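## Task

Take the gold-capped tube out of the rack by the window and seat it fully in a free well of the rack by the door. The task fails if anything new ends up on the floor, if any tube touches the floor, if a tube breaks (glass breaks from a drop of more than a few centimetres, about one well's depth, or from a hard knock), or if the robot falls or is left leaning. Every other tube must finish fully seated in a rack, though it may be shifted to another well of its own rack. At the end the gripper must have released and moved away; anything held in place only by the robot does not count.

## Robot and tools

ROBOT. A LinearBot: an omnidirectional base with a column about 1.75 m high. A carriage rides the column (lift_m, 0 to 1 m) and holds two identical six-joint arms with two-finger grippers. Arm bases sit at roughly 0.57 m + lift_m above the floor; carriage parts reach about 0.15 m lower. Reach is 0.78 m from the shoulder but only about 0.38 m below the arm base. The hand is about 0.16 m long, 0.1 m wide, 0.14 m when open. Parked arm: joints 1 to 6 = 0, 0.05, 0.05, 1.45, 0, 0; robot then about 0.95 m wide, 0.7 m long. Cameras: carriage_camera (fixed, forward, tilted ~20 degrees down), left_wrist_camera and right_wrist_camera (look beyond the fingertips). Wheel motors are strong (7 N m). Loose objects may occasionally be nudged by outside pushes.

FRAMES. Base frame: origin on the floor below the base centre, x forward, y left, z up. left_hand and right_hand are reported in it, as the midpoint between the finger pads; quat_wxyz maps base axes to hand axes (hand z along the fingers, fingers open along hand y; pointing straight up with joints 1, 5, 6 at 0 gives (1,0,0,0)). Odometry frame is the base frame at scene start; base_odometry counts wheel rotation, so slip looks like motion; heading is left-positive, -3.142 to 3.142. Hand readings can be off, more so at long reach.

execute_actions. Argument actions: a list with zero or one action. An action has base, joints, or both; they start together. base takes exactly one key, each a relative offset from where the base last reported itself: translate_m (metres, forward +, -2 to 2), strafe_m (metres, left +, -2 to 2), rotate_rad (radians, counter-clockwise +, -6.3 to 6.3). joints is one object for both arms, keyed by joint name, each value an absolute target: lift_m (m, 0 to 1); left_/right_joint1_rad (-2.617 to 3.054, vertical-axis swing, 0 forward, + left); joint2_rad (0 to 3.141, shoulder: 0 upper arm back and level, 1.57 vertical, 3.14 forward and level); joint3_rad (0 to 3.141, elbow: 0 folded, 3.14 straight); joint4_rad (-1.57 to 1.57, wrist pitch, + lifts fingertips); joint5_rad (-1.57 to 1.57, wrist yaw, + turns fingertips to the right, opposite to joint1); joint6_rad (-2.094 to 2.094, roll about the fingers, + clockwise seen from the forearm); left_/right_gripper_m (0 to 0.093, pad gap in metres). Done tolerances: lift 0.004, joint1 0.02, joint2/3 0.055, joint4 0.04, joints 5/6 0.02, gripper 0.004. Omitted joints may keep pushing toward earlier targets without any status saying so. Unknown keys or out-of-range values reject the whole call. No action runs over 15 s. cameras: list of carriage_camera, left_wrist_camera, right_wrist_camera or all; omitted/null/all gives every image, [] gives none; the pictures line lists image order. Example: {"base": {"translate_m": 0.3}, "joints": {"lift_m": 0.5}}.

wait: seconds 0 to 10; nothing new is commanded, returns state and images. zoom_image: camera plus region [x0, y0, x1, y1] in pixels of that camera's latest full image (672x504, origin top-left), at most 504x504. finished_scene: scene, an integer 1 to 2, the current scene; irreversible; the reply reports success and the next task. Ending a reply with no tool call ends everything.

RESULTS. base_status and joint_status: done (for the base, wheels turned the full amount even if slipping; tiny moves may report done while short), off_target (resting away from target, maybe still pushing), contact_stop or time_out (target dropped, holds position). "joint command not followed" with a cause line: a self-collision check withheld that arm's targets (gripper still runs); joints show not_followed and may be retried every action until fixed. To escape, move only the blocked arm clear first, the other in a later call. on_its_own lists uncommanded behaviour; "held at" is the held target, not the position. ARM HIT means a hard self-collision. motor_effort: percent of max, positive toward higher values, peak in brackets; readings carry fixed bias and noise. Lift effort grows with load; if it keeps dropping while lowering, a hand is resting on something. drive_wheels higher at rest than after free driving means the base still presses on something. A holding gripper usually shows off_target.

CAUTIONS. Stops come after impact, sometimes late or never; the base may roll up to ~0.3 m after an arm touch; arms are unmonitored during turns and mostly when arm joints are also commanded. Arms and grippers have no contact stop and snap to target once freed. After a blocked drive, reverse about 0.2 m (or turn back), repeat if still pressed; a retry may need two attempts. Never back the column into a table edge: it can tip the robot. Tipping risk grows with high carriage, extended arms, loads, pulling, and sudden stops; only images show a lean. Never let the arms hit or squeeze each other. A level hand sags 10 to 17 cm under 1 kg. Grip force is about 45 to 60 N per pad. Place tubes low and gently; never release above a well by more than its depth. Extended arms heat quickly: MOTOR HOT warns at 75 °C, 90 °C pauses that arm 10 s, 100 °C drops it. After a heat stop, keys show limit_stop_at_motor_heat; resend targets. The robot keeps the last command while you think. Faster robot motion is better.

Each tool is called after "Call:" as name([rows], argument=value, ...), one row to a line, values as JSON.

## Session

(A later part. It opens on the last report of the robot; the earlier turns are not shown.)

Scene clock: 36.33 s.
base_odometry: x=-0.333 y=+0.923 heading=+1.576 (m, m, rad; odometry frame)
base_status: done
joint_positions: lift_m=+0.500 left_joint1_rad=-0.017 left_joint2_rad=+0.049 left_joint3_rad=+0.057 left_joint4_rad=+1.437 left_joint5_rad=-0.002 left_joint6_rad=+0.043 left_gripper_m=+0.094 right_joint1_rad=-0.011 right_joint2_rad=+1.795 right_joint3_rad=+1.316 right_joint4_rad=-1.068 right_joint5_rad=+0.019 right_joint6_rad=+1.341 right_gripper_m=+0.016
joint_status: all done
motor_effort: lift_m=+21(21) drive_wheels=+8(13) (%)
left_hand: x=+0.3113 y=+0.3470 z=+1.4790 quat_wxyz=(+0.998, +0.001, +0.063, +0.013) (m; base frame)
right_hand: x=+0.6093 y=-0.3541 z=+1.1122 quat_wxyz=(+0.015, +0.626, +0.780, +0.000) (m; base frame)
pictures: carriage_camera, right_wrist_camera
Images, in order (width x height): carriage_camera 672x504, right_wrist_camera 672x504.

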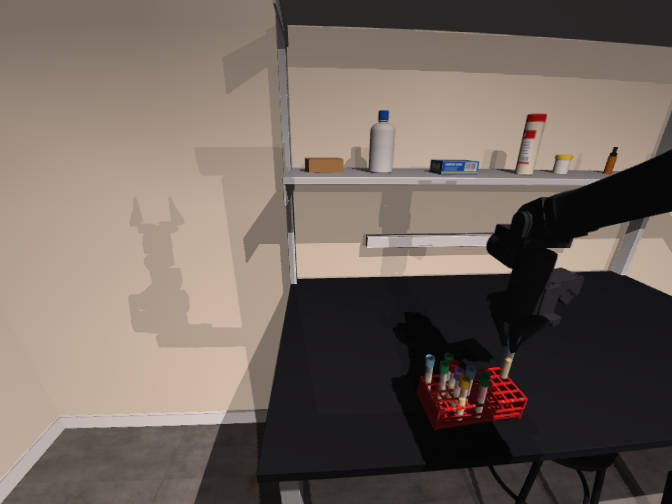

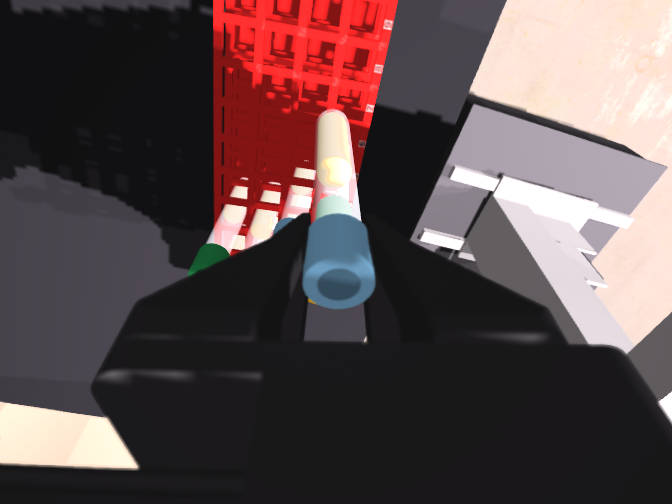

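Call:
execute_actions([
  {"joints":{"lift_m":0.468}},
], cameras=["right_wrist_camera","carriage_camera"])

Call:
zoom_image(camera="carriage_camera", region=[400,290,560,430])

Call:
zoom_image(camera="right_wrist_camera", region=[230,20,450,220])

Scene clock: 37.13 s.
base_odometry: x=-0.333 y=+0.923 heading=+1.576 (m, m, rad; odometry frame)
base_status: not commanded
joint_positions: lift_m=+0.468 left_joint1_rad=-0.017 left_joint2_rad=+0.049 left_joint3_rad=+0.057 left_joint4_rad=+1.437 left_joint5_rad=-0.002 left_joint6_rad=+0.043 left_gripper_m=+0.094 right_joint1_rad=-0.011 right_joint2_rad=+1.797 right_joint3_rad=+1.316 right_joint4_rad=-1.068 right_joint5_rad=+0.019 right_joint6_rad=+1.341 right_gripper_m=+0.016
joint_status: all done
motor_effort: lift_m=+21(22) drive_wheels=+8(8) (%)
left_hand: x=+0.3113 y=+0.3470 z=+1.4470 quat_wxyz=(+0.998, +0.001, +0.063, +0.013) (m; base frame)
right_hand: x=+0.6092 y=-0.3541 z=+1.0798 quat_wxyz=(+0.015, +0.626, +0.780, +0.000) (m; base frame)
pictures: carriage_camera, right_wrist_camera
Images, in order (width x height): carriage_camera 672x504, right_wrist_camera 672x504.

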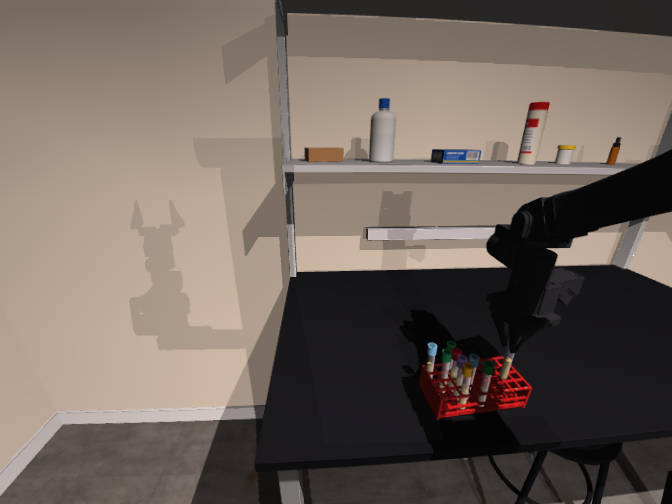

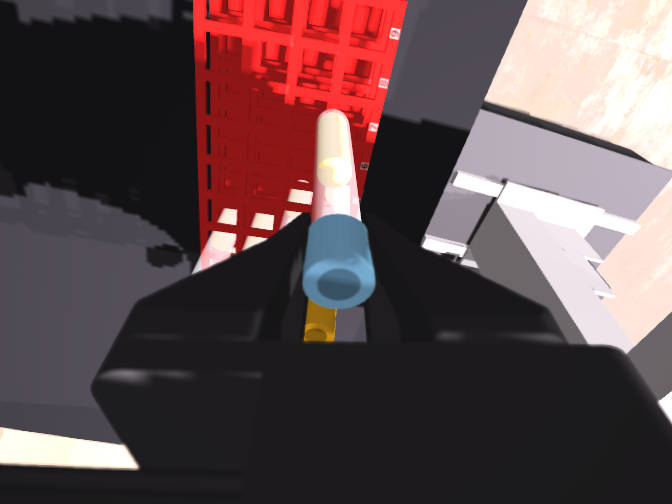

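Region (400, 290, 560, 430) of carriage_camera's 672x504 image, scaled by 3.150, with more detail than that image has; it fills the top 441 rows of this view, and the rest is white.

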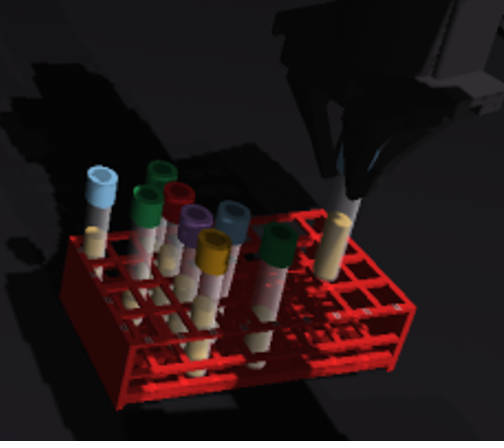

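Region (230, 20, 450, 220) of right_wrist_camera's 672x504 image, scaled by 2.291, with more detail than that image has; it fills the top 458 rows of this view, and the rest is white.

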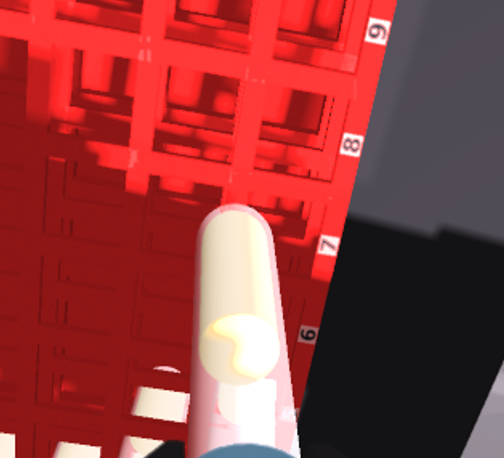

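Call:
execute_actions([
  {"base":{"translate_m":-0.01}},
], cameras=[])

Call:
execute_actions([
  {"joints":{"lift_m":0.455}},
], cameras=["right_wrist_camera","carriage_camera"])

Call:
zoom_image(camera="carriage_camera", region=[400,290,560,430])

Call:
zoom_image(camera="right_wrist_camera", region=[230,20,450,220])

Scene clock: 38.10 s.
base_odometry: x=-0.333 y=+0.913 heading=+1.577 (m, m, rad; odometry frame)
base_status: done
joint_positions: lift_m=+0.468 left_joint1_rad=-0.017 left_joint2_rad=+0.049 left_joint3_rad=+0.057 left_joint4_rad=+1.437 left_joint5_rad=-0.002 left_joint6_rad=+0.043 left_gripper_m=+0.094 right_joint1_rad=-0.011 right_joint2_rad=+1.797 right_joint3_rad=+1.316 right_joint4_rad=-1.068 right_joint5_rad=+0.019 right_joint6_rad=+1.341 right_gripper_m=+0.016
joint_status: not commanded
motor_effort: lift_m=+21(21) drive_wheels=-8(14) (%)
left_hand: x=+0.3112 y=+0.3470 z=+1.4470 quat_wxyz=(+0.998, +0.001, +0.063, +0.013) (m; base frame)
right_hand: x=+0.6092 y=-0.3541 z=+1.0798 quat_wxyz=(+0.015, +0.626, +0.780, +0.000) (m; base frame)
pictures: none
No camera images: the call's "cameras" was empty. Leave "cameras" out to get every camera's image.

Scene clock: 39.00 s.
base_odometry: x=-0.333 y=+0.913 heading=+1.577 (m, m, rad; odometry frame)
base_status: not commanded
joint_positions: lift_m=+0.455 left_joint1_rad=-0.017 left_joint2_rad=+0.049 left_joint3_rad=+0.057 left_joint4_rad=+1.437 left_joint5_rad=-0.002 left_joint6_rad=+0.043 left_gripper_m=+0.094 right_joint1_rad=-0.011 right_joint2_rad=+1.798 right_joint3_rad=+1.316 right_joint4_rad=-1.068 right_joint5_rad=+0.019 right_joint6_rad=+1.341 right_gripper_m=+0.016
joint_status: all done
motor_effort: lift_m=+22(22) drive_wheels=-8(8) (%)
left_hand: x=+0.3112 y=+0.3470 z=+1.4340 quat_wxyz=(+0.998, +0.001, +0.063, +0.013) (m; base frame)
right_hand: x=+0.6090 y=-0.3541 z=+1.0665 quat_wxyz=(+0.014, +0.626, +0.780, -0.001) (m; base frame)
pictures: carriage_camera, right_wrist_camera
Images, in order (width x height): carriage_camera 672x504, right_wrist_camera 672x504.

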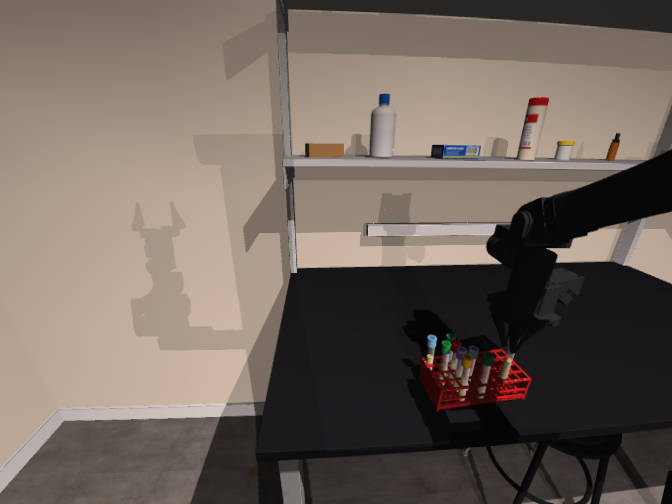

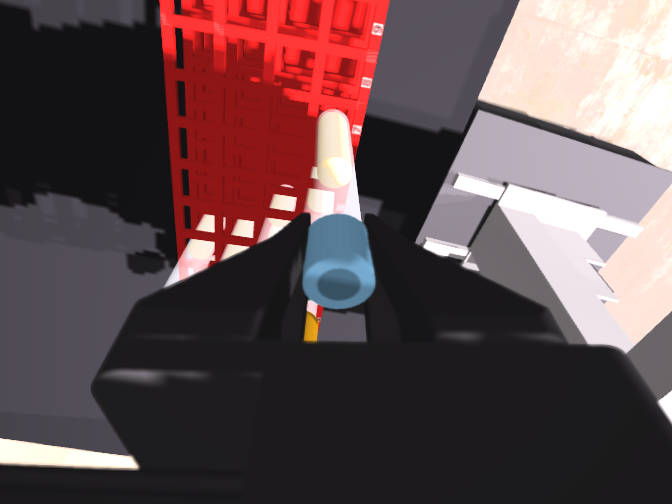

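Region (400, 290, 560, 430) of carriage_camera's 672x504 image, scaled by 3.150, with more detail than that image has; it fills the top 441 rows of this view, and the rest is white.

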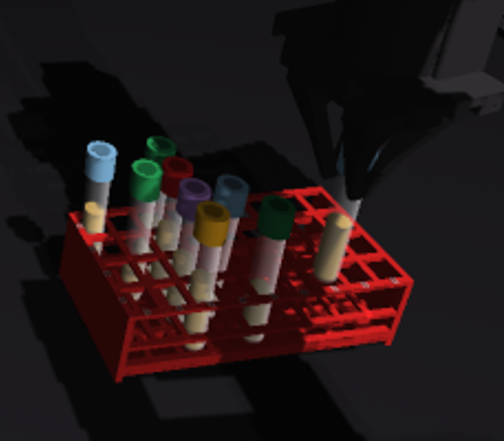

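Region (230, 20, 450, 220) of right_wrist_camera's 672x504 image, scaled by 2.291, with more detail than that image has; it fills the top 458 rows of this view, and the rest is white.

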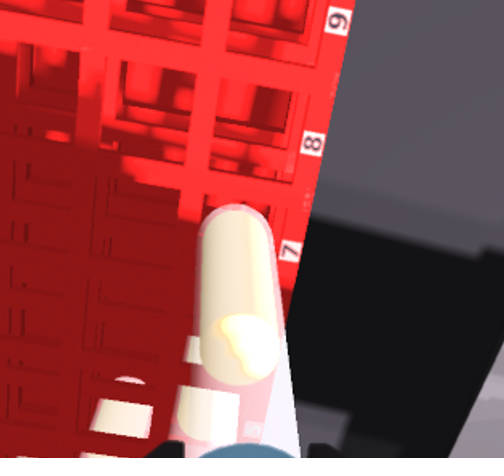

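Centered in well 7; lower.

Call:
execute_actions([
  {"joints":{"lift_m":0.435}},
], cameras=["carriage_camera"])

Call:
execute_actions([
  {"joints":{"lift_m":0.413}},
], cameras=["carriage_camera"])

Call:
zoom_image(camera="carriage_camera", region=[400,270,560,410])

Scene clock: 40.00 s.
base_odometry: x=-0.333 y=+0.913 heading=+1.577 (m, m, rad; odometry frame)
base_status: not commanded
joint_positions: lift_m=+0.435 left_joint1_rad=-0.017 left_joint2_rad=+0.049 left_joint3_rad=+0.057 left_joint4_rad=+1.437 left_joint5_rad=-0.002 left_joint6_rad=+0.043 left_gripper_m=+0.094 right_joint1_rad=-0.011 right_joint2_rad=+1.798 right_joint3_rad=+1.316 right_joint4_rad=-1.068 right_joint5_rad=+0.019 right_joint6_rad=+1.341 right_gripper_m=+0.016
joint_status: all done
motor_effort: lift_m=+21(21) drive_wheels=-7(8) (%)
left_hand: x=+0.3112 y=+0.3470 z=+1.4140 quat_wxyz=(+0.998, +0.001, +0.063, +0.013) (m; base frame)
right_hand: x=+0.6090 y=-0.3541 z=+1.0464 quat_wxyz=(+0.014, +0.626, +0.780, -0.001) (m; base frame)
pictures: carriage_camera
Images, in order (width x height): carriage_camera 672x504.

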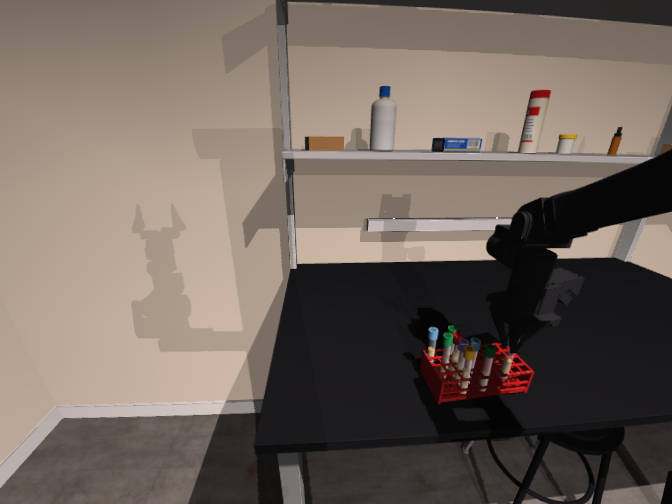

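Scene clock: 40.63 s.
base_odometry: x=-0.333 y=+0.913 heading=+1.577 (m, m, rad; odometry frame)
base_status: not commanded
joint_positions: lift_m=+0.413 left_joint1_rad=-0.017 left_joint2_rad=+0.049 left_joint3_rad=+0.057 left_joint4_rad=+1.438 left_joint5_rad=-0.002 left_joint6_rad=+0.043 left_gripper_m=+0.094 right_joint1_rad=-0.011 right_joint2_rad=+1.795 right_joint3_rad=+1.316 right_joint4_rad=-1.070 right_joint5_rad=+0.024 right_joint6_rad=+1.341 right_gripper_m=+0.016
joint_status: all done
motor_effort: lift_m=+21(21) drive_wheels=-8(8) (%)
left_hand: x=+0.3111 y=+0.3470 z=+1.3920 quat_wxyz=(+0.998, +0.001, +0.063, +0.013) (m; base frame)
right_hand: x=+0.6089 y=-0.3549 z=+1.0254 quat_wxyz=(+0.016, +0.626, +0.780, -0.002) (m; base frame)
pictures: carriage_camera
Images, in order (width x height): carriage_camera 672x504.

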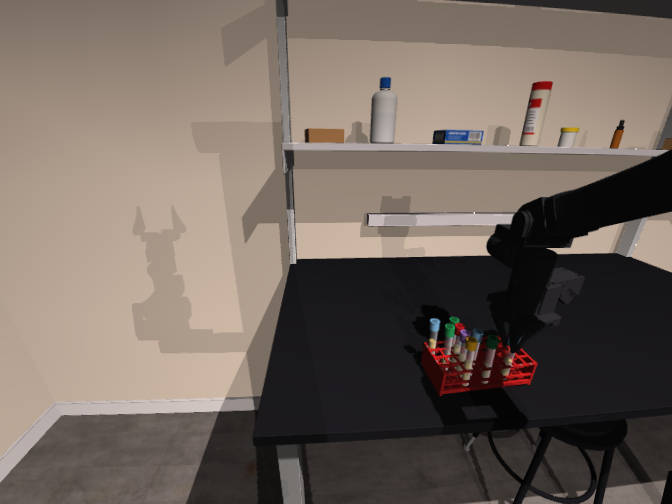

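Region (400, 270, 560, 410) of carriage_camera's 672x504 image, scaled by 3.150, with more detail than that image has; it fills the top 441 rows of this view, and the rest is white.

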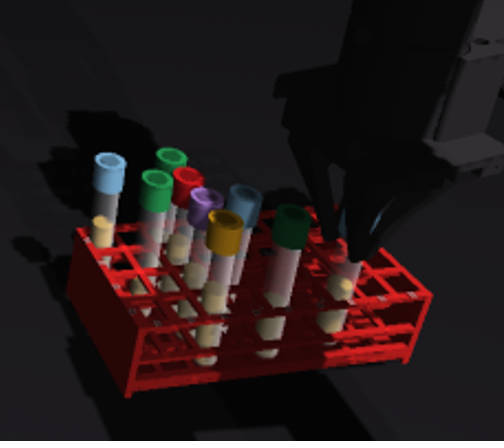

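Call:
execute_actions([
  {"joints":{"right_gripper_m":0.026}},
], cameras=[])

Call:
execute_actions([
  {"joints":{"lift_m":0.47}},
], cameras=[])

Call:
execute_actions([
  {"base":{"strafe_m":0.084},"joints":{"right_joint6_rad":-0.2,"right_gripper_m":0.03}},
], cameras=[])

Call:
execute_actions([
  {"base":{"translate_m":-0.007},"joints":{"lift_m":0.445}},
], cameras=["right_wrist_camera","carriage_camera"])

Scene clock: 41.40 s.
base_odometry: x=-0.333 y=+0.913 heading=+1.577 (m, m, rad; odometry frame)
base_status: not commanded
joint_positions: lift_m=+0.413 left_joint1_rad=-0.017 left_joint2_rad=+0.049 left_joint3_rad=+0.057 left_joint4_rad=+1.438 left_joint5_rad=-0.002 left_joint6_rad=+0.043 left_gripper_m=+0.094 right_joint1_rad=-0.011 right_joint2_rad=+1.795 right_joint3_rad=+1.316 right_joint4_rad=-1.070 right_joint5_rad=+0.024 right_joint6_rad=+1.341 right_gripper_m=+0.026
joint_status: all done
motor_effort: lift_m=+22(21) drive_wheels=-8(8) (%)
left_hand: x=+0.3111 y=+0.3470 z=+1.3920 quat_wxyz=(+0.998, +0.001, +0.063, +0.013) (m; base frame)
right_hand: x=+0.6089 y=-0.3549 z=+1.0254 quat_wxyz=(+0.016, +0.626, +0.780, -0.002) (m; base frame)
pictures: none
No camera images: the call's "cameras" was empty. Leave "cameras" out to get every camera's image.

Scene clock: 42.17 s.
base_odometry: x=-0.333 y=+0.913 heading=+1.577 (m, m, rad; odometry frame)
base_status: not commanded
joint_positions: lift_m=+0.470 left_joint1_rad=-0.017 left_joint2_rad=+0.049 left_joint3_rad=+0.057 left_joint4_rad=+1.437 left_joint5_rad=-0.002 left_joint6_rad=+0.043 left_gripper_m=+0.094 right_joint1_rad=-0.011 right_joint2_rad=+1.794 right_joint3_rad=+1.316 right_joint4_rad=-1.067 right_joint5_rad=+0.024 right_joint6_rad=+1.341 right_gripper_m=+0.026
joint_status: all done
motor_effort: lift_m=+23(28) drive_wheels=-8(8) (%)
left_hand: x=+0.3112 y=+0.3470 z=+1.4489 quat_wxyz=(+0.998, +0.001, +0.063, +0.013) (m; base frame)
right_hand: x=+0.6095 y=-0.3549 z=+1.0824 quat_wxyz=(+0.017, +0.626, +0.780, -0.001) (m; base frame)
pictures: none
No camera images: the call's "cameras" was empty. Leave "cameras" out to get every camera's image.

Scene clock: 43.90 s.
base_odometry: x=-0.417 y=+0.913 heading=+1.577 (m, m, rad; odometry frame)
base_status: done
joint_positions: lift_m=+0.470 left_joint1_rad=-0.017 left_joint2_rad=+0.049 left_joint3_rad=+0.057 left_joint4_rad=+1.437 left_joint5_rad=-0.002 left_joint6_rad=+0.043 left_gripper_m=+0.094 right_joint1_rad=-0.011 right_joint2_rad=+1.794 right_joint3_rad=+1.316 right_joint4_rad=-1.067 right_joint5_rad=+0.024 right_joint6_rad=-0.191 right_gripper_m=+0.030
joint_status: all done
motor_effort: lift_m=+23(23) drive_wheels=+4(18) (%)
left_hand: x=+0.3113 y=+0.3470 z=+1.4488 quat_wxyz=(+0.998, +0.001, +0.063, +0.013) (m; base frame)
right_hand: x=+0.6096 y=-0.3549 z=+1.0824 quat_wxyz=(+0.012, -0.090, +0.996, -0.013) (m; base frame)
pictures: none
No camera images: the call's "cameras" was empty. Leave "cameras" out to get every camera's image.

Scene clock: 44.57 s.
base_odometry: x=-0.417 y=+0.906 heading=+1.576 (m, m, rad; odometry frame)
base_status: done
joint_positions: lift_m=+0.445 left_joint1_rad=-0.017 left_joint2_rad=+0.049 left_joint3_rad=+0.057 left_joint4_rad=+1.438 left_joint5_rad=-0.002 left_joint6_rad=+0.043 left_gripper_m=+0.094 right_joint1_rad=-0.011 right_joint2_rad=+1.793 right_joint3_rad=+1.316 right_joint4_rad=-1.068 right_joint5_rad=+0.023 right_joint6_rad=-0.191 right_gripper_m=+0.030
joint_status: all done
motor_effort: lift_m=+21(22) drive_wheels=+3(8) (%)
left_hand: x=+0.3111 y=+0.3470 z=+1.4241 quat_wxyz=(+0.998, +0.001, +0.063, +0.013) (m; base frame)
right_hand: x=+0.6093 y=-0.3549 z=+1.0580 quat_wxyz=(+0.012, -0.090, +0.996, -0.013) (m; base frame)
pictures: carriage_camera, right_wrist_camera
Images, in order (width x height): carriage_camera 672x504, right_wrist_camera 672x504.

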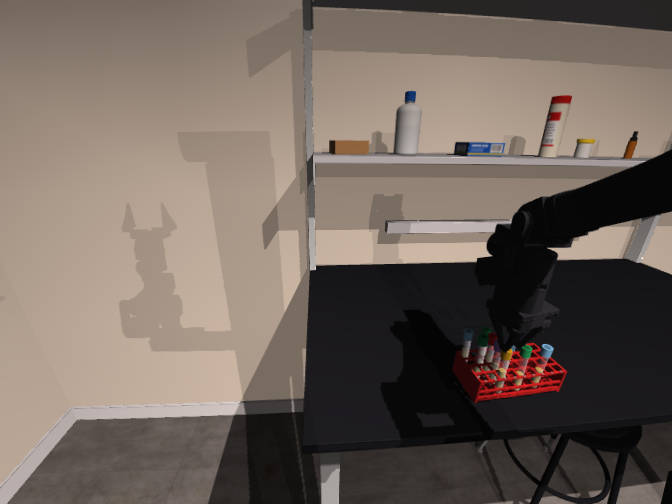

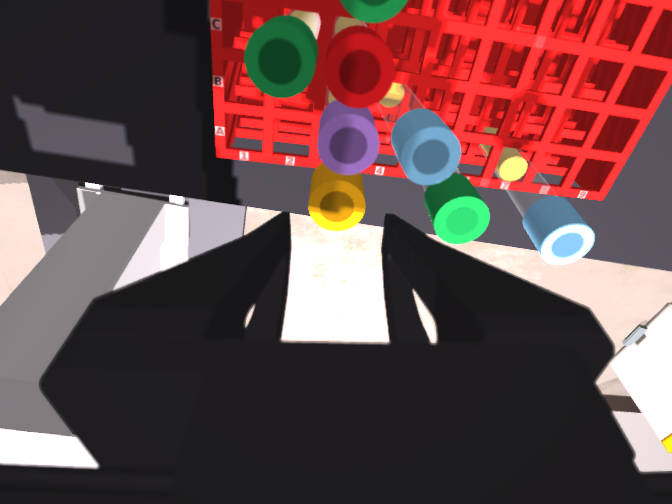

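Call:
execute_actions([
  {"joints":{"lift_m":0.42,"right_joint6_rad":-0.02}},
], cameras=["right_wrist_camera"])

Scene clock: 45.43 s.
base_odometry: x=-0.417 y=+0.906 heading=+1.576 (m, m, rad; odometry frame)
base_status: not commanded
joint_positions: lift_m=+0.420 left_joint1_rad=-0.017 left_joint2_rad=+0.049 left_joint3_rad=+0.057 left_joint4_rad=+1.437 left_joint5_rad=-0.002 left_joint6_rad=+0.043 left_gripper_m=+0.094 right_joint1_rad=-0.011 right_joint2_rad=+1.796 right_joint3_rad=+1.316 right_joint4_rad=-1.068 right_joint5_rad=+0.023 right_joint6_rad=-0.029 right_gripper_m=+0.030
joint_status: all done
motor_effort: lift_m=+21(22) drive_wheels=+2(3) (%)
left_hand: x=+0.3112 y=+0.3470 z=+1.3991 quat_wxyz=(+0.998, +0.001, +0.063, +0.013) (m; base frame)
right_hand: x=+0.6092 y=-0.3549 z=+1.0319 quat_wxyz=(+0.011, -0.009, +1.000, -0.012) (m; base frame)
pictures: right_wrist_camera
Images, in order (width x height): right_wrist_camera 672x504.

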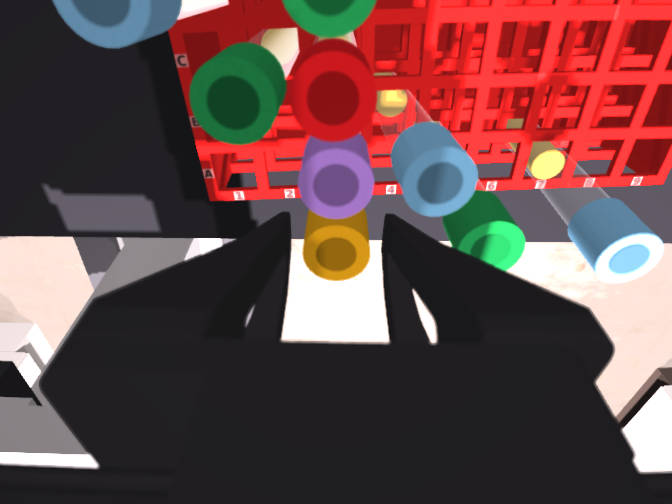

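Call:
execute_actions([
  {"joints":{"lift_m":0.408}},
], cameras=[])

Call:
execute_actions([
  {"joints":{"right_gripper_m":0.008}},
], cameras=[])

Call:
execute_actions([
  {"joints":{"lift_m":0.6}},
], cameras=["right_wrist_camera"])

Call:
execute_actions([
  {"base":{"translate_m":-0.9}},
], cameras=[])

Call:
execute_actions([
  {"base":{"rotate_rad":3.14}},
], cameras=["carriage_camera"])

Scene clock: 46.70 s.
base_odometry: x=-0.417 y=+0.906 heading=+1.576 (m, m, rad; odometry frame)
base_status: not commanded
joint_positions: lift_m=+0.408 left_joint1_rad=-0.017 left_joint2_rad=+0.049 left_joint3_rad=+0.057 left_joint4_rad=+1.437 left_joint5_rad=-0.002 left_joint6_rad=+0.043 left_gripper_m=+0.094 right_joint1_rad=-0.011 right_joint2_rad=+1.796 right_joint3_rad=+1.316 right_joint4_rad=-1.070 right_joint5_rad=+0.023 right_joint6_rad=-0.028 right_gripper_m=+0.030
joint_status: all done
motor_effort: lift_m=+21(22) drive_wheels=+2(2) (%)
left_hand: x=+0.3112 y=+0.3470 z=+1.3870 quat_wxyz=(+0.998, +0.001, +0.063, +0.013) (m; base frame)
right_hand: x=+0.6087 y=-0.3548 z=+1.0200 quat_wxyz=(+0.010, -0.008, +1.000, -0.012) (m; base frame)
pictures: none
No camera images: the call's "cameras" was empty. Leave "cameras" out to get every camera's image.

Scene clock: 47.20 s.
base_odometry: x=-0.417 y=+0.906 heading=+1.576 (m, m, rad; odometry frame)
base_status: not commanded
joint_positions: lift_m=+0.408 left_joint1_rad=-0.017 left_joint2_rad=+0.049 left_joint3_rad=+0.057 left_joint4_rad=+1.437 left_joint5_rad=-0.002 left_joint6_rad=+0.043 left_gripper_m=+0.094 right_joint1_rad=-0.011 right_joint2_rad=+1.796 right_joint3_rad=+1.316 right_joint4_rad=-1.071 right_joint5_rad=+0.023 right_joint6_rad=-0.028 right_gripper_m=+0.016
joint_status: right_gripper_m off_target (ended at +0.016, target +0.008)
motor_effort: lift_m=+21(21) drive_wheels=+2(2) (%)
left_hand: x=+0.3112 y=+0.3470 z=+1.3870 quat_wxyz=(+0.998, +0.001, +0.063, +0.013) (m; base frame)
right_hand: x=+0.6085 y=-0.3548 z=+1.0200 quat_wxyz=(+0.010, -0.008, +1.000, -0.012) (m; base frame)
pictures: none
No camera images: the call's "cameras" was empty. Leave "cameras" out to get every camera's image.

Scene clock: 48.50 s.
base_odometry: x=-0.417 y=+0.906 heading=+1.576 (m, m, rad; odometry frame)
base_status: not commanded
joint_positions: lift_m=+0.600 left_joint1_rad=-0.017 left_joint2_rad=+0.049 left_joint3_rad=+0.057 left_joint4_rad=+1.437 left_joint5_rad=-0.002 left_joint6_rad=+0.043 left_gripper_m=+0.094 right_joint1_rad=-0.011 right_joint2_rad=+1.796 right_joint3_rad=+1.316 right_joint4_rad=-1.068 right_joint5_rad=+0.023 right_joint6_rad=-0.028 right_gripper_m=+0.016
joint_status: all done
motor_effort: lift_m=+23(28) drive_wheels=+2(2) (%)
left_hand: x=+0.3112 y=+0.3470 z=+1.5789 quat_wxyz=(+0.998, +0.001, +0.063, +0.013) (m; base frame)
right_hand: x=+0.6092 y=-0.3549 z=+1.2119 quat_wxyz=(+0.011, -0.008, +1.000, -0.012) (m; base frame)
pictures: right_wrist_camera
Images, in order (width x height): right_wrist_camera 672x504.

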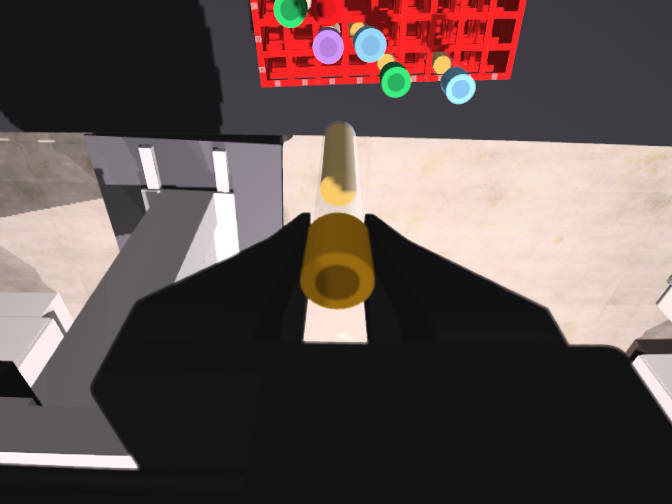

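Scene clock: 52.57 s.
base_odometry: x=-0.412 y=+0.006 heading=+1.576 (m, m, rad; odometry frame)
base_status: done
joint_positions: lift_m=+0.600 left_joint1_rad=-0.017 left_joint2_rad=+0.049 left_joint3_rad=+0.057 left_joint4_rad=+1.438 left_joint5_rad=-0.002 left_joint6_rad=+0.043 left_gripper_m=+0.094 right_joint1_rad=-0.011 right_joint2_rad=+1.796 right_joint3_rad=+1.316 right_joint4_rad=-1.068 right_joint5_rad=+0.023 right_joint6_rad=-0.028 right_gripper_m=+0.016
joint_status: not commanded
motor_effort: lift_m=+23(23) drive_wheels=-3(15) (%)
left_hand: x=+0.3110 y=+0.3470 z=+1.5789 quat_wxyz=(+0.998, +0.001, +0.062, +0.013) (m; base frame)
right_hand: x=+0.6093 y=-0.3549 z=+1.2119 quat_wxyz=(+0.012, -0.008, +1.000, -0.012) (m; base frame)
pictures: none
No camera images: the call's "cameras" was empty. Leave "cameras" out to get every camera's image.

Scene clock: 56.83 s.
base_odometry: x=-0.413 y=+0.007 heading=-1.567 (m, m, rad; odometry frame)
base_status: done
joint_positions: lift_m=+0.600 left_joint1_rad=-0.017 left_joint2_rad=+0.049 left_joint3_rad=+0.057 left_joint4_rad=+1.433 left_joint5_rad=-0.002 left_joint6_rad=+0.043 left_gripper_m=+0.094 right_joint1_rad=-0.015 right_joint2_rad=+1.796 right_joint3_rad=+1.316 right_joint4_rad=-1.058 right_joint5_rad=+0.023 right_joint6_rad=-0.028 right_gripper_m=+0.016
joint_status: not commanded
motor_effort: lift_m=+23(23) drive_wheels=+11(23) (%)
left_hand: x=+0.3123 y=+0.3470 z=+1.5787 quat_wxyz=(+0.998, +0.001, +0.065, +0.013) (m; base frame)
right_hand: x=+0.6117 y=-0.3560 z=+1.2119 quat_wxyz=(+0.016, -0.007, +1.000, -0.012) (m; base frame)
pictures: carriage_camera
Images, in order (width x height): carriage_camera 672x504.

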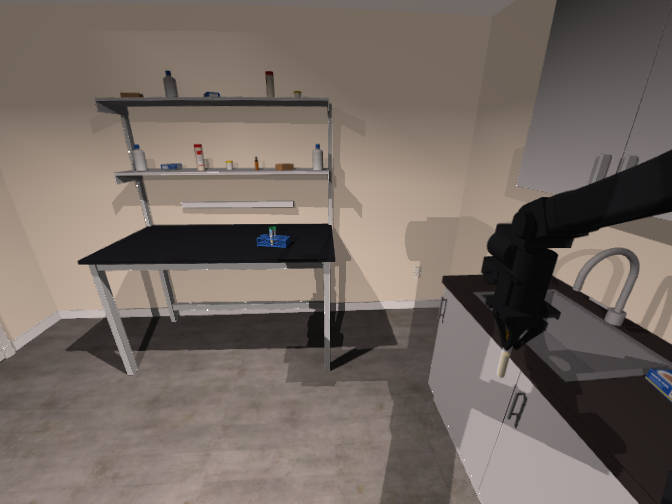

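Call:
execute_actions([
  {"base":{"strafe_m":0.77}},
], cameras=[])

Call:
execute_actions([
  {"base":{"translate_m":1.1}},
], cameras=["right_wrist_camera","carriage_camera"])

Scene clock: 60.83 s.
base_odometry: x=+0.357 y=+0.011 heading=-1.566 (m, m, rad; odometry frame)
base_status: done
joint_positions: lift_m=+0.600 left_joint1_rad=-0.017 left_joint2_rad=+0.049 left_joint3_rad=+0.057 left_joint4_rad=+1.434 left_joint5_rad=-0.002 left_joint6_rad=+0.043 left_gripper_m=+0.094 right_joint1_rad=-0.012 right_joint2_rad=+1.796 right_joint3_rad=+1.316 right_joint4_rad=-1.062 right_joint5_rad=+0.023 right_joint6_rad=-0.028 right_gripper_m=+0.016
joint_status: not commanded
motor_effort: lift_m=+23(23) drive_wheels=-13(27) (%)
left_hand: x=+0.3121 y=+0.3470 z=+1.5788 quat_wxyz=(+0.998, +0.001, +0.064, +0.013) (m; base frame)
right_hand: x=+0.6108 y=-0.3552 z=+1.2119 quat_wxyz=(+0.015, -0.008, +1.000, -0.012) (m; base frame)
pictures: none
No camera images: the call's "cameras" was empty. Leave "cameras" out to get every camera's image.

Scene clock: 65.43 s.
base_odometry: x=+0.365 y=-1.089 heading=-1.565 (m, m, rad; odometry frame)
base_status: done
joint_positions: lift_m=+0.600 left_joint1_rad=-0.017 left_joint2_rad=+0.049 left_joint3_rad=+0.057 left_joint4_rad=+1.438 left_joint5_rad=-0.002 left_joint6_rad=+0.043 left_gripper_m=+0.094 right_joint1_rad=-0.012 right_joint2_rad=+1.796 right_joint3_rad=+1.316 right_joint4_rad=-1.067 right_joint5_rad=+0.023 right_joint6_rad=-0.028 right_gripper_m=+0.016
joint_status: not commanded
motor_effort: lift_m=+23(23) drive_wheels=-9(21) (%)
left_hand: x=+0.3111 y=+0.3470 z=+1.5789 quat_wxyz=(+0.998, +0.001, +0.063, +0.013) (m; base frame)
right_hand: x=+0.6096 y=-0.3549 z=+1.2119 quat_wxyz=(+0.012, -0.008, +1.000, -0.012) (m; base frame)
pictures: carriage_camera, right_wrist_camera
Images, in order (width x height): carriage_camera 672x504, right_wrist_camera 672x504.

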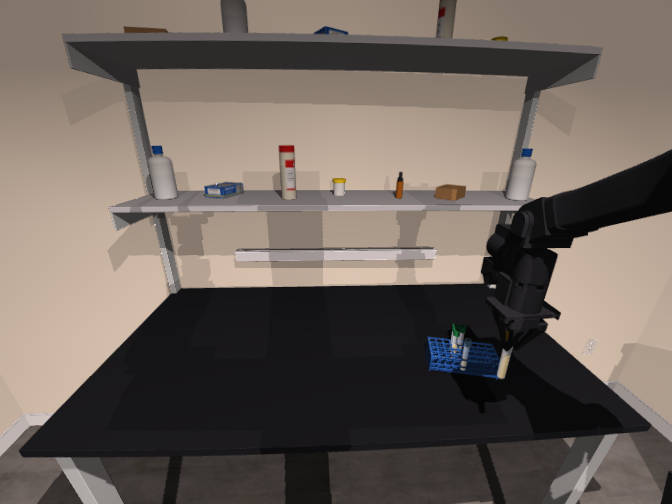

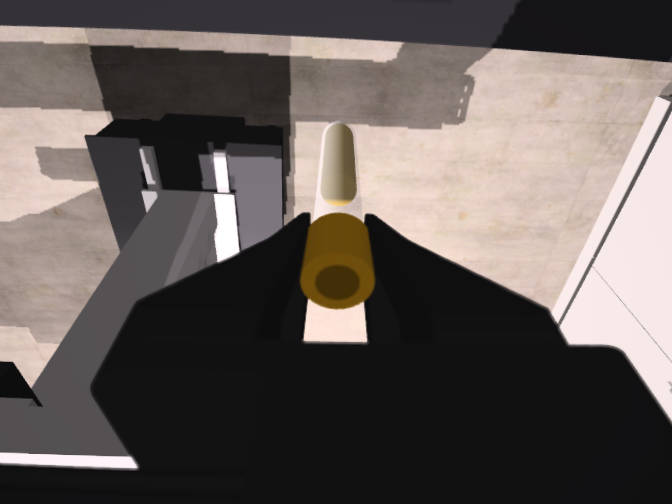

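Call:
execute_actions([
  {"base":{"translate_m":0.1},"joints":{"right_joint2_rad":2.2,"right_joint3_rad":1.85,"right_joint4_rad":-1.22}},
], cameras=["right_wrist_camera","carriage_camera"])

Scene clock: 67.63 s.
base_odometry: x=+0.366 y=-1.189 heading=-1.563 (m, m, rad; odometry frame)
base_status: done
joint_positions: lift_m=+0.600 left_joint1_rad=-0.017 left_joint2_rad=+0.049 left_joint3_rad=+0.057 left_joint4_rad=+1.436 left_joint5_rad=-0.002 left_joint6_rad=+0.043 left_gripper_m=+0.094 right_joint1_rad=-0.012 right_joint2_rad=+2.189 right_joint3_rad=+1.843 right_joint4_rad=-1.212 right_joint5_rad=+0.023 right_joint6_rad=-0.028 right_gripper_m=+0.016
joint_status: all done
motor_effort: lift_m=+23(23) drive_wheels=-9(17) (%)
left_hand: x=+0.3115 y=+0.3470 z=+1.5788 quat_wxyz=(+0.998, +0.001, +0.063, +0.013) (m; base frame)
right_hand: x=+0.7065 y=-0.3560 z=+1.2027 quat_wxyz=(+0.006, -0.008, +1.000, -0.011) (m; base frame)
pictures: carriage_camera, right_wrist_camera
Images, in order (width x height): carriage_camera 672x504, right_wrist_camera 672x504.

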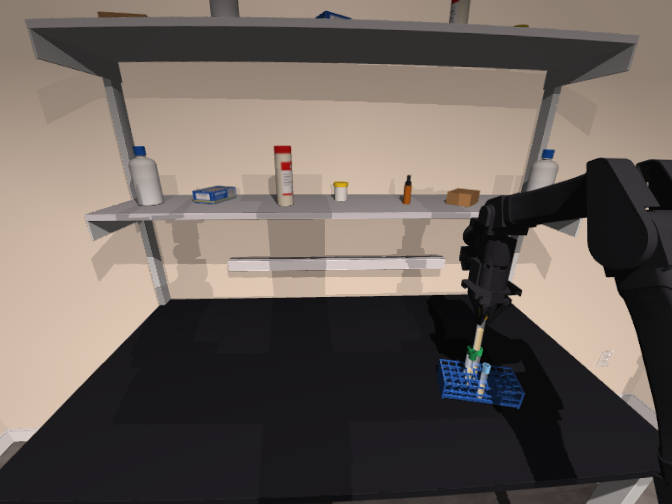

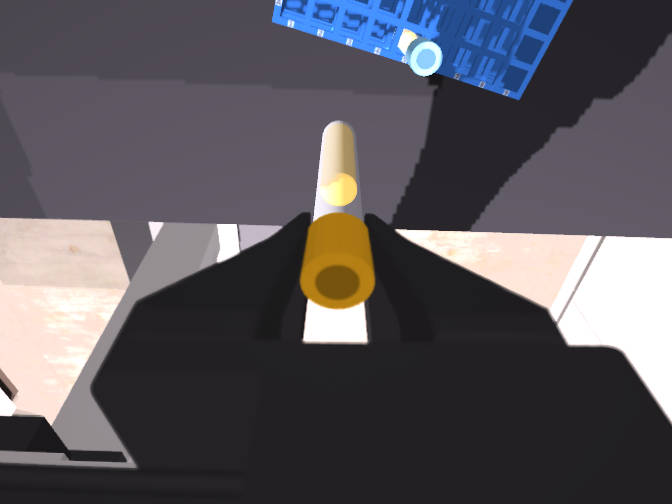

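Call:
execute_actions([
  {"base":{"translate_m":0.04}},
], cameras=[])

Call:
execute_actions([
  {"joints":{"lift_m":0.49}},
], cameras=["right_wrist_camera","carriage_camera"])

Call:
zoom_image(camera="carriage_camera", region=[410,290,570,430])

Call:
zoom_image(camera="right_wrist_camera", region=[220,0,480,220])

Scene clock: 69.10 s.
base_odometry: x=+0.367 y=-1.229 heading=-1.562 (m, m, rad; odometry frame)
base_status: done
joint_positions: lift_m=+0.600 left_joint1_rad=-0.017 left_joint2_rad=+0.049 left_joint3_rad=+0.057 left_joint4_rad=+1.437 left_joint5_rad=-0.002 left_joint6_rad=+0.043 left_gripper_m=+0.094 right_joint1_rad=-0.012 right_joint2_rad=+2.191 right_joint3_rad=+1.843 right_joint4_rad=-1.215 right_joint5_rad=+0.023 right_joint6_rad=-0.028 right_gripper_m=+0.016
joint_status: not commanded
motor_effort: lift_m=+23(23) drive_wheels=+7(16) (%)
left_hand: x=+0.3114 y=+0.3470 z=+1.5789 quat_wxyz=(+0.998, +0.001, +0.063, +0.013) (m; base frame)
right_hand: x=+0.7056 y=-0.3561 z=+1.2021 quat_wxyz=(+0.004, -0.008, +1.000, -0.011) (m; base frame)
pictures: none
No camera images: the call's "cameras" was empty. Leave "cameras" out to get every camera's image.

Scene clock: 70.07 s.
base_odometry: x=+0.367 y=-1.229 heading=-1.562 (m, m, rad; odometry frame)
base_status: not commanded
joint_positions: lift_m=+0.490 left_joint1_rad=-0.017 left_joint2_rad=+0.049 left_joint3_rad=+0.057 left_joint4_rad=+1.437 left_joint5_rad=-0.002 left_joint6_rad=+0.043 left_gripper_m=+0.094 right_joint1_rad=-0.012 right_joint2_rad=+2.194 right_joint3_rad=+1.843 right_joint4_rad=-1.217 right_joint5_rad=+0.023 right_joint6_rad=-0.028 right_gripper_m=+0.016
joint_status: all done
motor_effort: lift_m=+22(21) drive_wheels=+7(9) (%)
left_hand: x=+0.3113 y=+0.3470 z=+1.4690 quat_wxyz=(+0.998, +0.001, +0.063, +0.013) (m; base frame)
right_hand: x=+0.7051 y=-0.3561 z=+1.0910 quat_wxyz=(+0.001, -0.008, +1.000, -0.011) (m; base frame)
pictures: carriage_camera, right_wrist_camera
Images, in order (width x height): carriage_camera 672x504, right_wrist_camera 672x504.

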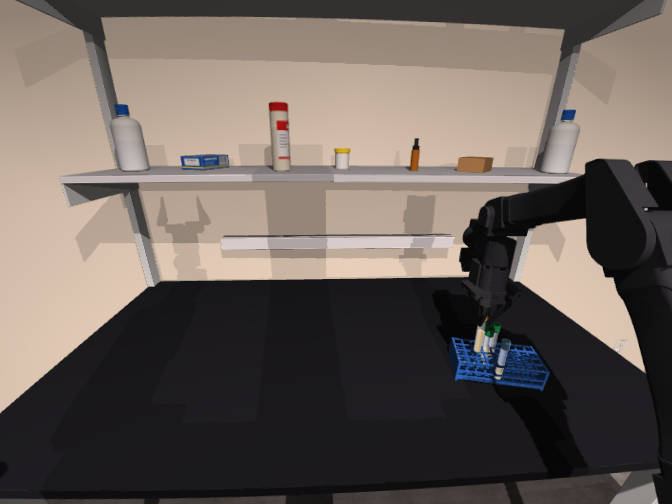

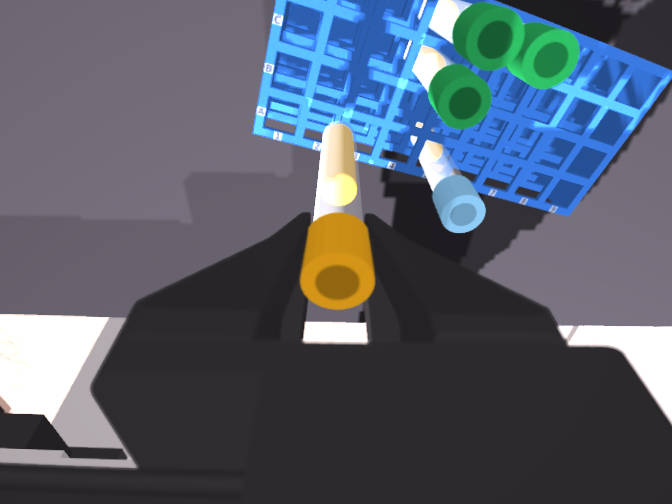

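Region (410, 290, 570, 430) of carriage_camera's 672x504 image, scaled by 3.150, with more detail than that image has; it fills the top 441 rows of this view, and the rest is white.

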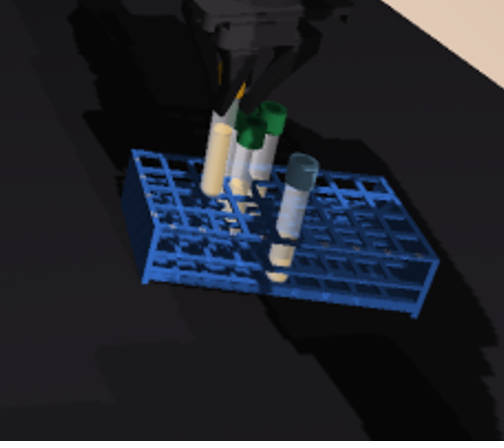

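Region (220, 0, 480, 220) of right_wrist_camera's 672x504 image, scaled by 1.938, with more detail than that image has; it fills the top 426 rows of this view, and the rest is white.

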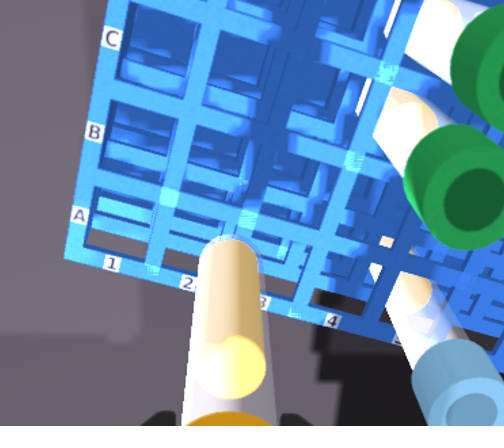

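Call:
execute_actions([
  {"base":{"strafe_m":0.009}},
], cameras=[])

Call:
execute_actions([
  {"joints":{"lift_m":0.472}},
], cameras=["right_wrist_camera"])

Call:
zoom_image(camera="right_wrist_camera", region=[220,0,480,220])

Scene clock: 71.37 s.
base_odometry: x=+0.376 y=-1.229 heading=-1.563 (m, m, rad; odometry frame)
base_status: done
joint_positions: lift_m=+0.490 left_joint1_rad=-0.017 left_joint2_rad=+0.049 left_joint3_rad=+0.057 left_joint4_rad=+1.438 left_joint5_rad=-0.002 left_joint6_rad=+0.043 left_gripper_m=+0.094 right_joint1_rad=-0.012 right_joint2_rad=+2.194 right_joint3_rad=+1.843 right_joint4_rad=-1.216 right_joint5_rad=+0.023 right_joint6_rad=-0.028 right_gripper_m=+0.016
joint_status: not commanded
motor_effort: lift_m=+21(21) drive_wheels=+8(10) (%)
left_hand: x=+0.3111 y=+0.3469 z=+1.4690 quat_wxyz=(+0.998, +0.001, +0.063, +0.013) (m; base frame)
right_hand: x=+0.7052 y=-0.3561 z=+1.0910 quat_wxyz=(+0.002, -0.008, +1.000, -0.011) (m; base frame)
pictures: none
No camera images: the call's "cameras" was empty. Leave "cameras" out to get every camera's image.

Scene clock: 71.97 s.
base_odometry: x=+0.376 y=-1.229 heading=-1.563 (m, m, rad; odometry frame)
base_status: not commanded
joint_positions: lift_m=+0.472 left_joint1_rad=-0.017 left_joint2_rad=+0.049 left_joint3_rad=+0.057 left_joint4_rad=+1.438 left_joint5_rad=-0.002 left_joint6_rad=+0.043 left_gripper_m=+0.094 right_joint1_rad=-0.012 right_joint2_rad=+2.197 right_joint3_rad=+1.843 right_joint4_rad=-1.218 right_joint5_rad=+0.023 right_joint6_rad=-0.028 right_gripper_m=+0.016
joint_status: all done
motor_effort: lift_m=+21(22) drive_wheels=+8(9) (%)
left_hand: x=+0.3111 y=+0.3469 z=+1.4510 quat_wxyz=(+0.998, +0.001, +0.063, +0.013) (m; base frame)
right_hand: x=+0.7047 y=-0.3561 z=+1.0719 quat_wxyz=(+0.000, -0.008, +1.000, -0.011) (m; base frame)
pictures: right_wrist_camera
Images, in order (width x height): right_wrist_camera 672x504.

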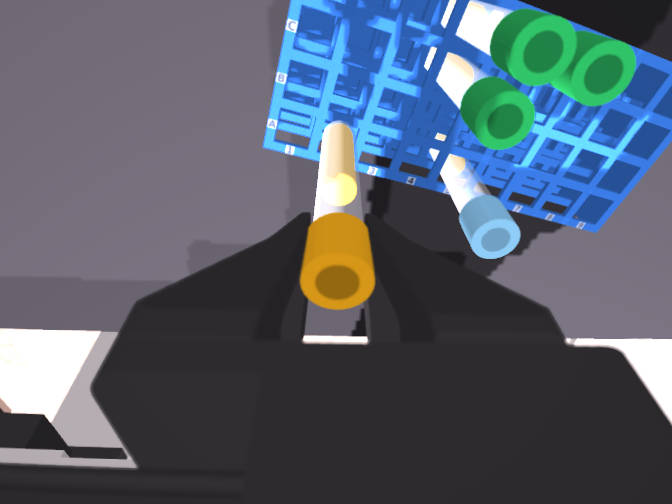

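Region (220, 0, 480, 220) of right_wrist_camera's 672x504 image, scaled by 1.938, with more detail than that image has; it fills the top 426 rows of this view, and the rest is white.

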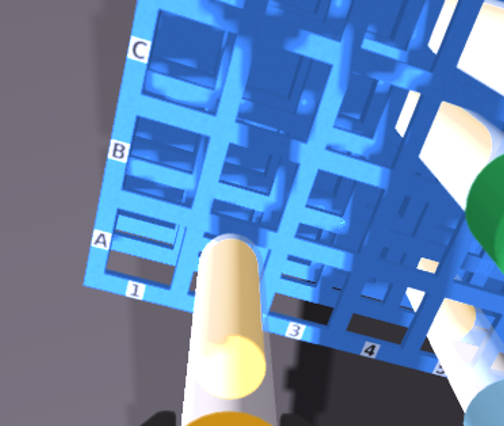

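Looks within well A2. Lower.

Call:
execute_actions([
  {"joints":{"lift_m":0.45}},
], cameras=["right_wrist_camera"])

Call:
execute_actions([
  {"joints":{"lift_m":0.425}},
], cameras=["carriage_camera"])

Call:
zoom_image(camera="carriage_camera", region=[410,270,570,410])

Scene clock: 72.73 s.
base_odometry: x=+0.376 y=-1.229 heading=-1.563 (m, m, rad; odometry frame)
base_status: not commanded
joint_positions: lift_m=+0.450 left_joint1_rad=-0.017 left_joint2_rad=+0.049 left_joint3_rad=+0.057 left_joint4_rad=+1.437 left_joint5_rad=-0.002 left_joint6_rad=+0.043 left_gripper_m=+0.094 right_joint1_rad=-0.012 right_joint2_rad=+2.197 right_joint3_rad=+1.843 right_joint4_rad=-1.223 right_joint5_rad=+0.023 right_joint6_rad=-0.028 right_gripper_m=+0.016
joint_status: all done
motor_effort: lift_m=+22(22) drive_wheels=+8(8) (%)
left_hand: x=+0.3112 y=+0.3469 z=+1.4290 quat_wxyz=(+0.998, +0.001, +0.063, +0.013) (m; base frame)
right_hand: x=+0.7035 y=-0.3561 z=+1.0497 quat_wxyz=(-0.003, -0.008, +1.000, -0.011) (m; base frame)
pictures: right_wrist_camera
Images, in order (width x height): right_wrist_camera 672x504.

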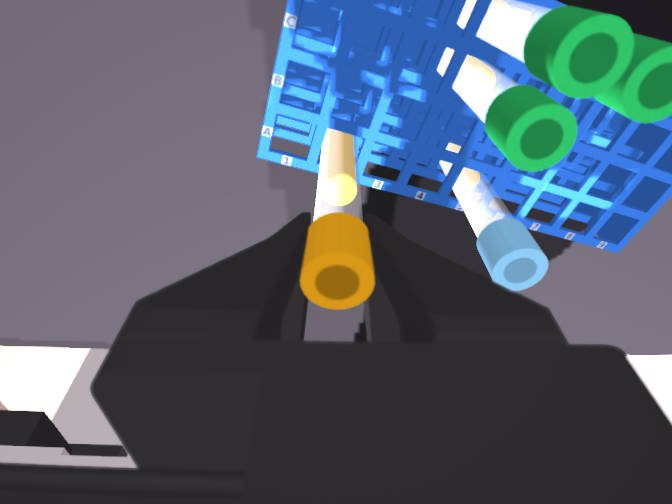

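Scene clock: 73.37 s.
base_odometry: x=+0.376 y=-1.229 heading=-1.563 (m, m, rad; odometry frame)
base_status: not commanded
joint_positions: lift_m=+0.425 left_joint1_rad=-0.017 left_joint2_rad=+0.049 left_joint3_rad=+0.057 left_joint4_rad=+1.437 left_joint5_rad=-0.002 left_joint6_rad=+0.043 left_gripper_m=+0.094 right_joint1_rad=-0.012 right_joint2_rad=+2.191 right_joint3_rad=+1.843 right_joint4_rad=-1.226 right_joint5_rad=+0.025 right_joint6_rad=-0.028 right_gripper_m=+0.016
joint_status: all done
motor_effort: lift_m=+21(21) drive_wheels=+8(10) (%)
left_hand: x=+0.3113 y=+0.3469 z=+1.4041 quat_wxyz=(+0.998, +0.001, +0.063, +0.013) (m; base frame)
right_hand: x=+0.7031 y=-0.3565 z=+1.0272 quat_wxyz=(-0.002, -0.008, +1.000, -0.012) (m; base frame)
pictures: carriage_camera
Images, in order (width x height): carriage_camera 672x504.

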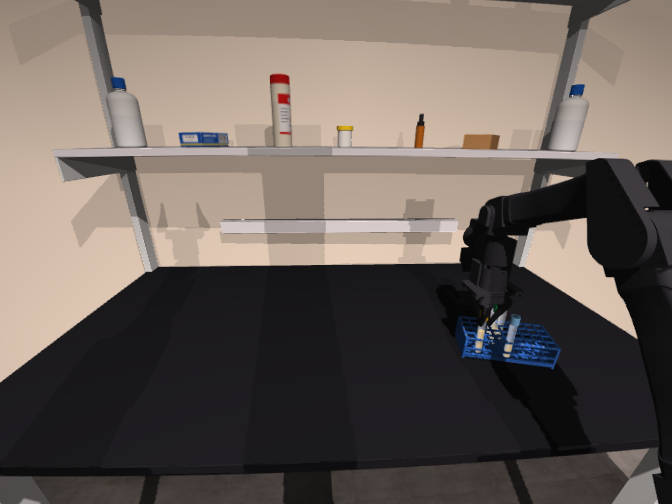

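Region (410, 270, 570, 410) of carriage_camera's 672x504 image, scaled by 3.150, with more detail than that image has; it fills the top 441 rows of this view, and the rest is white.

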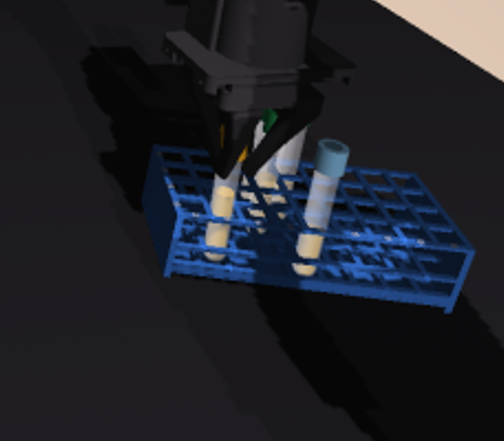

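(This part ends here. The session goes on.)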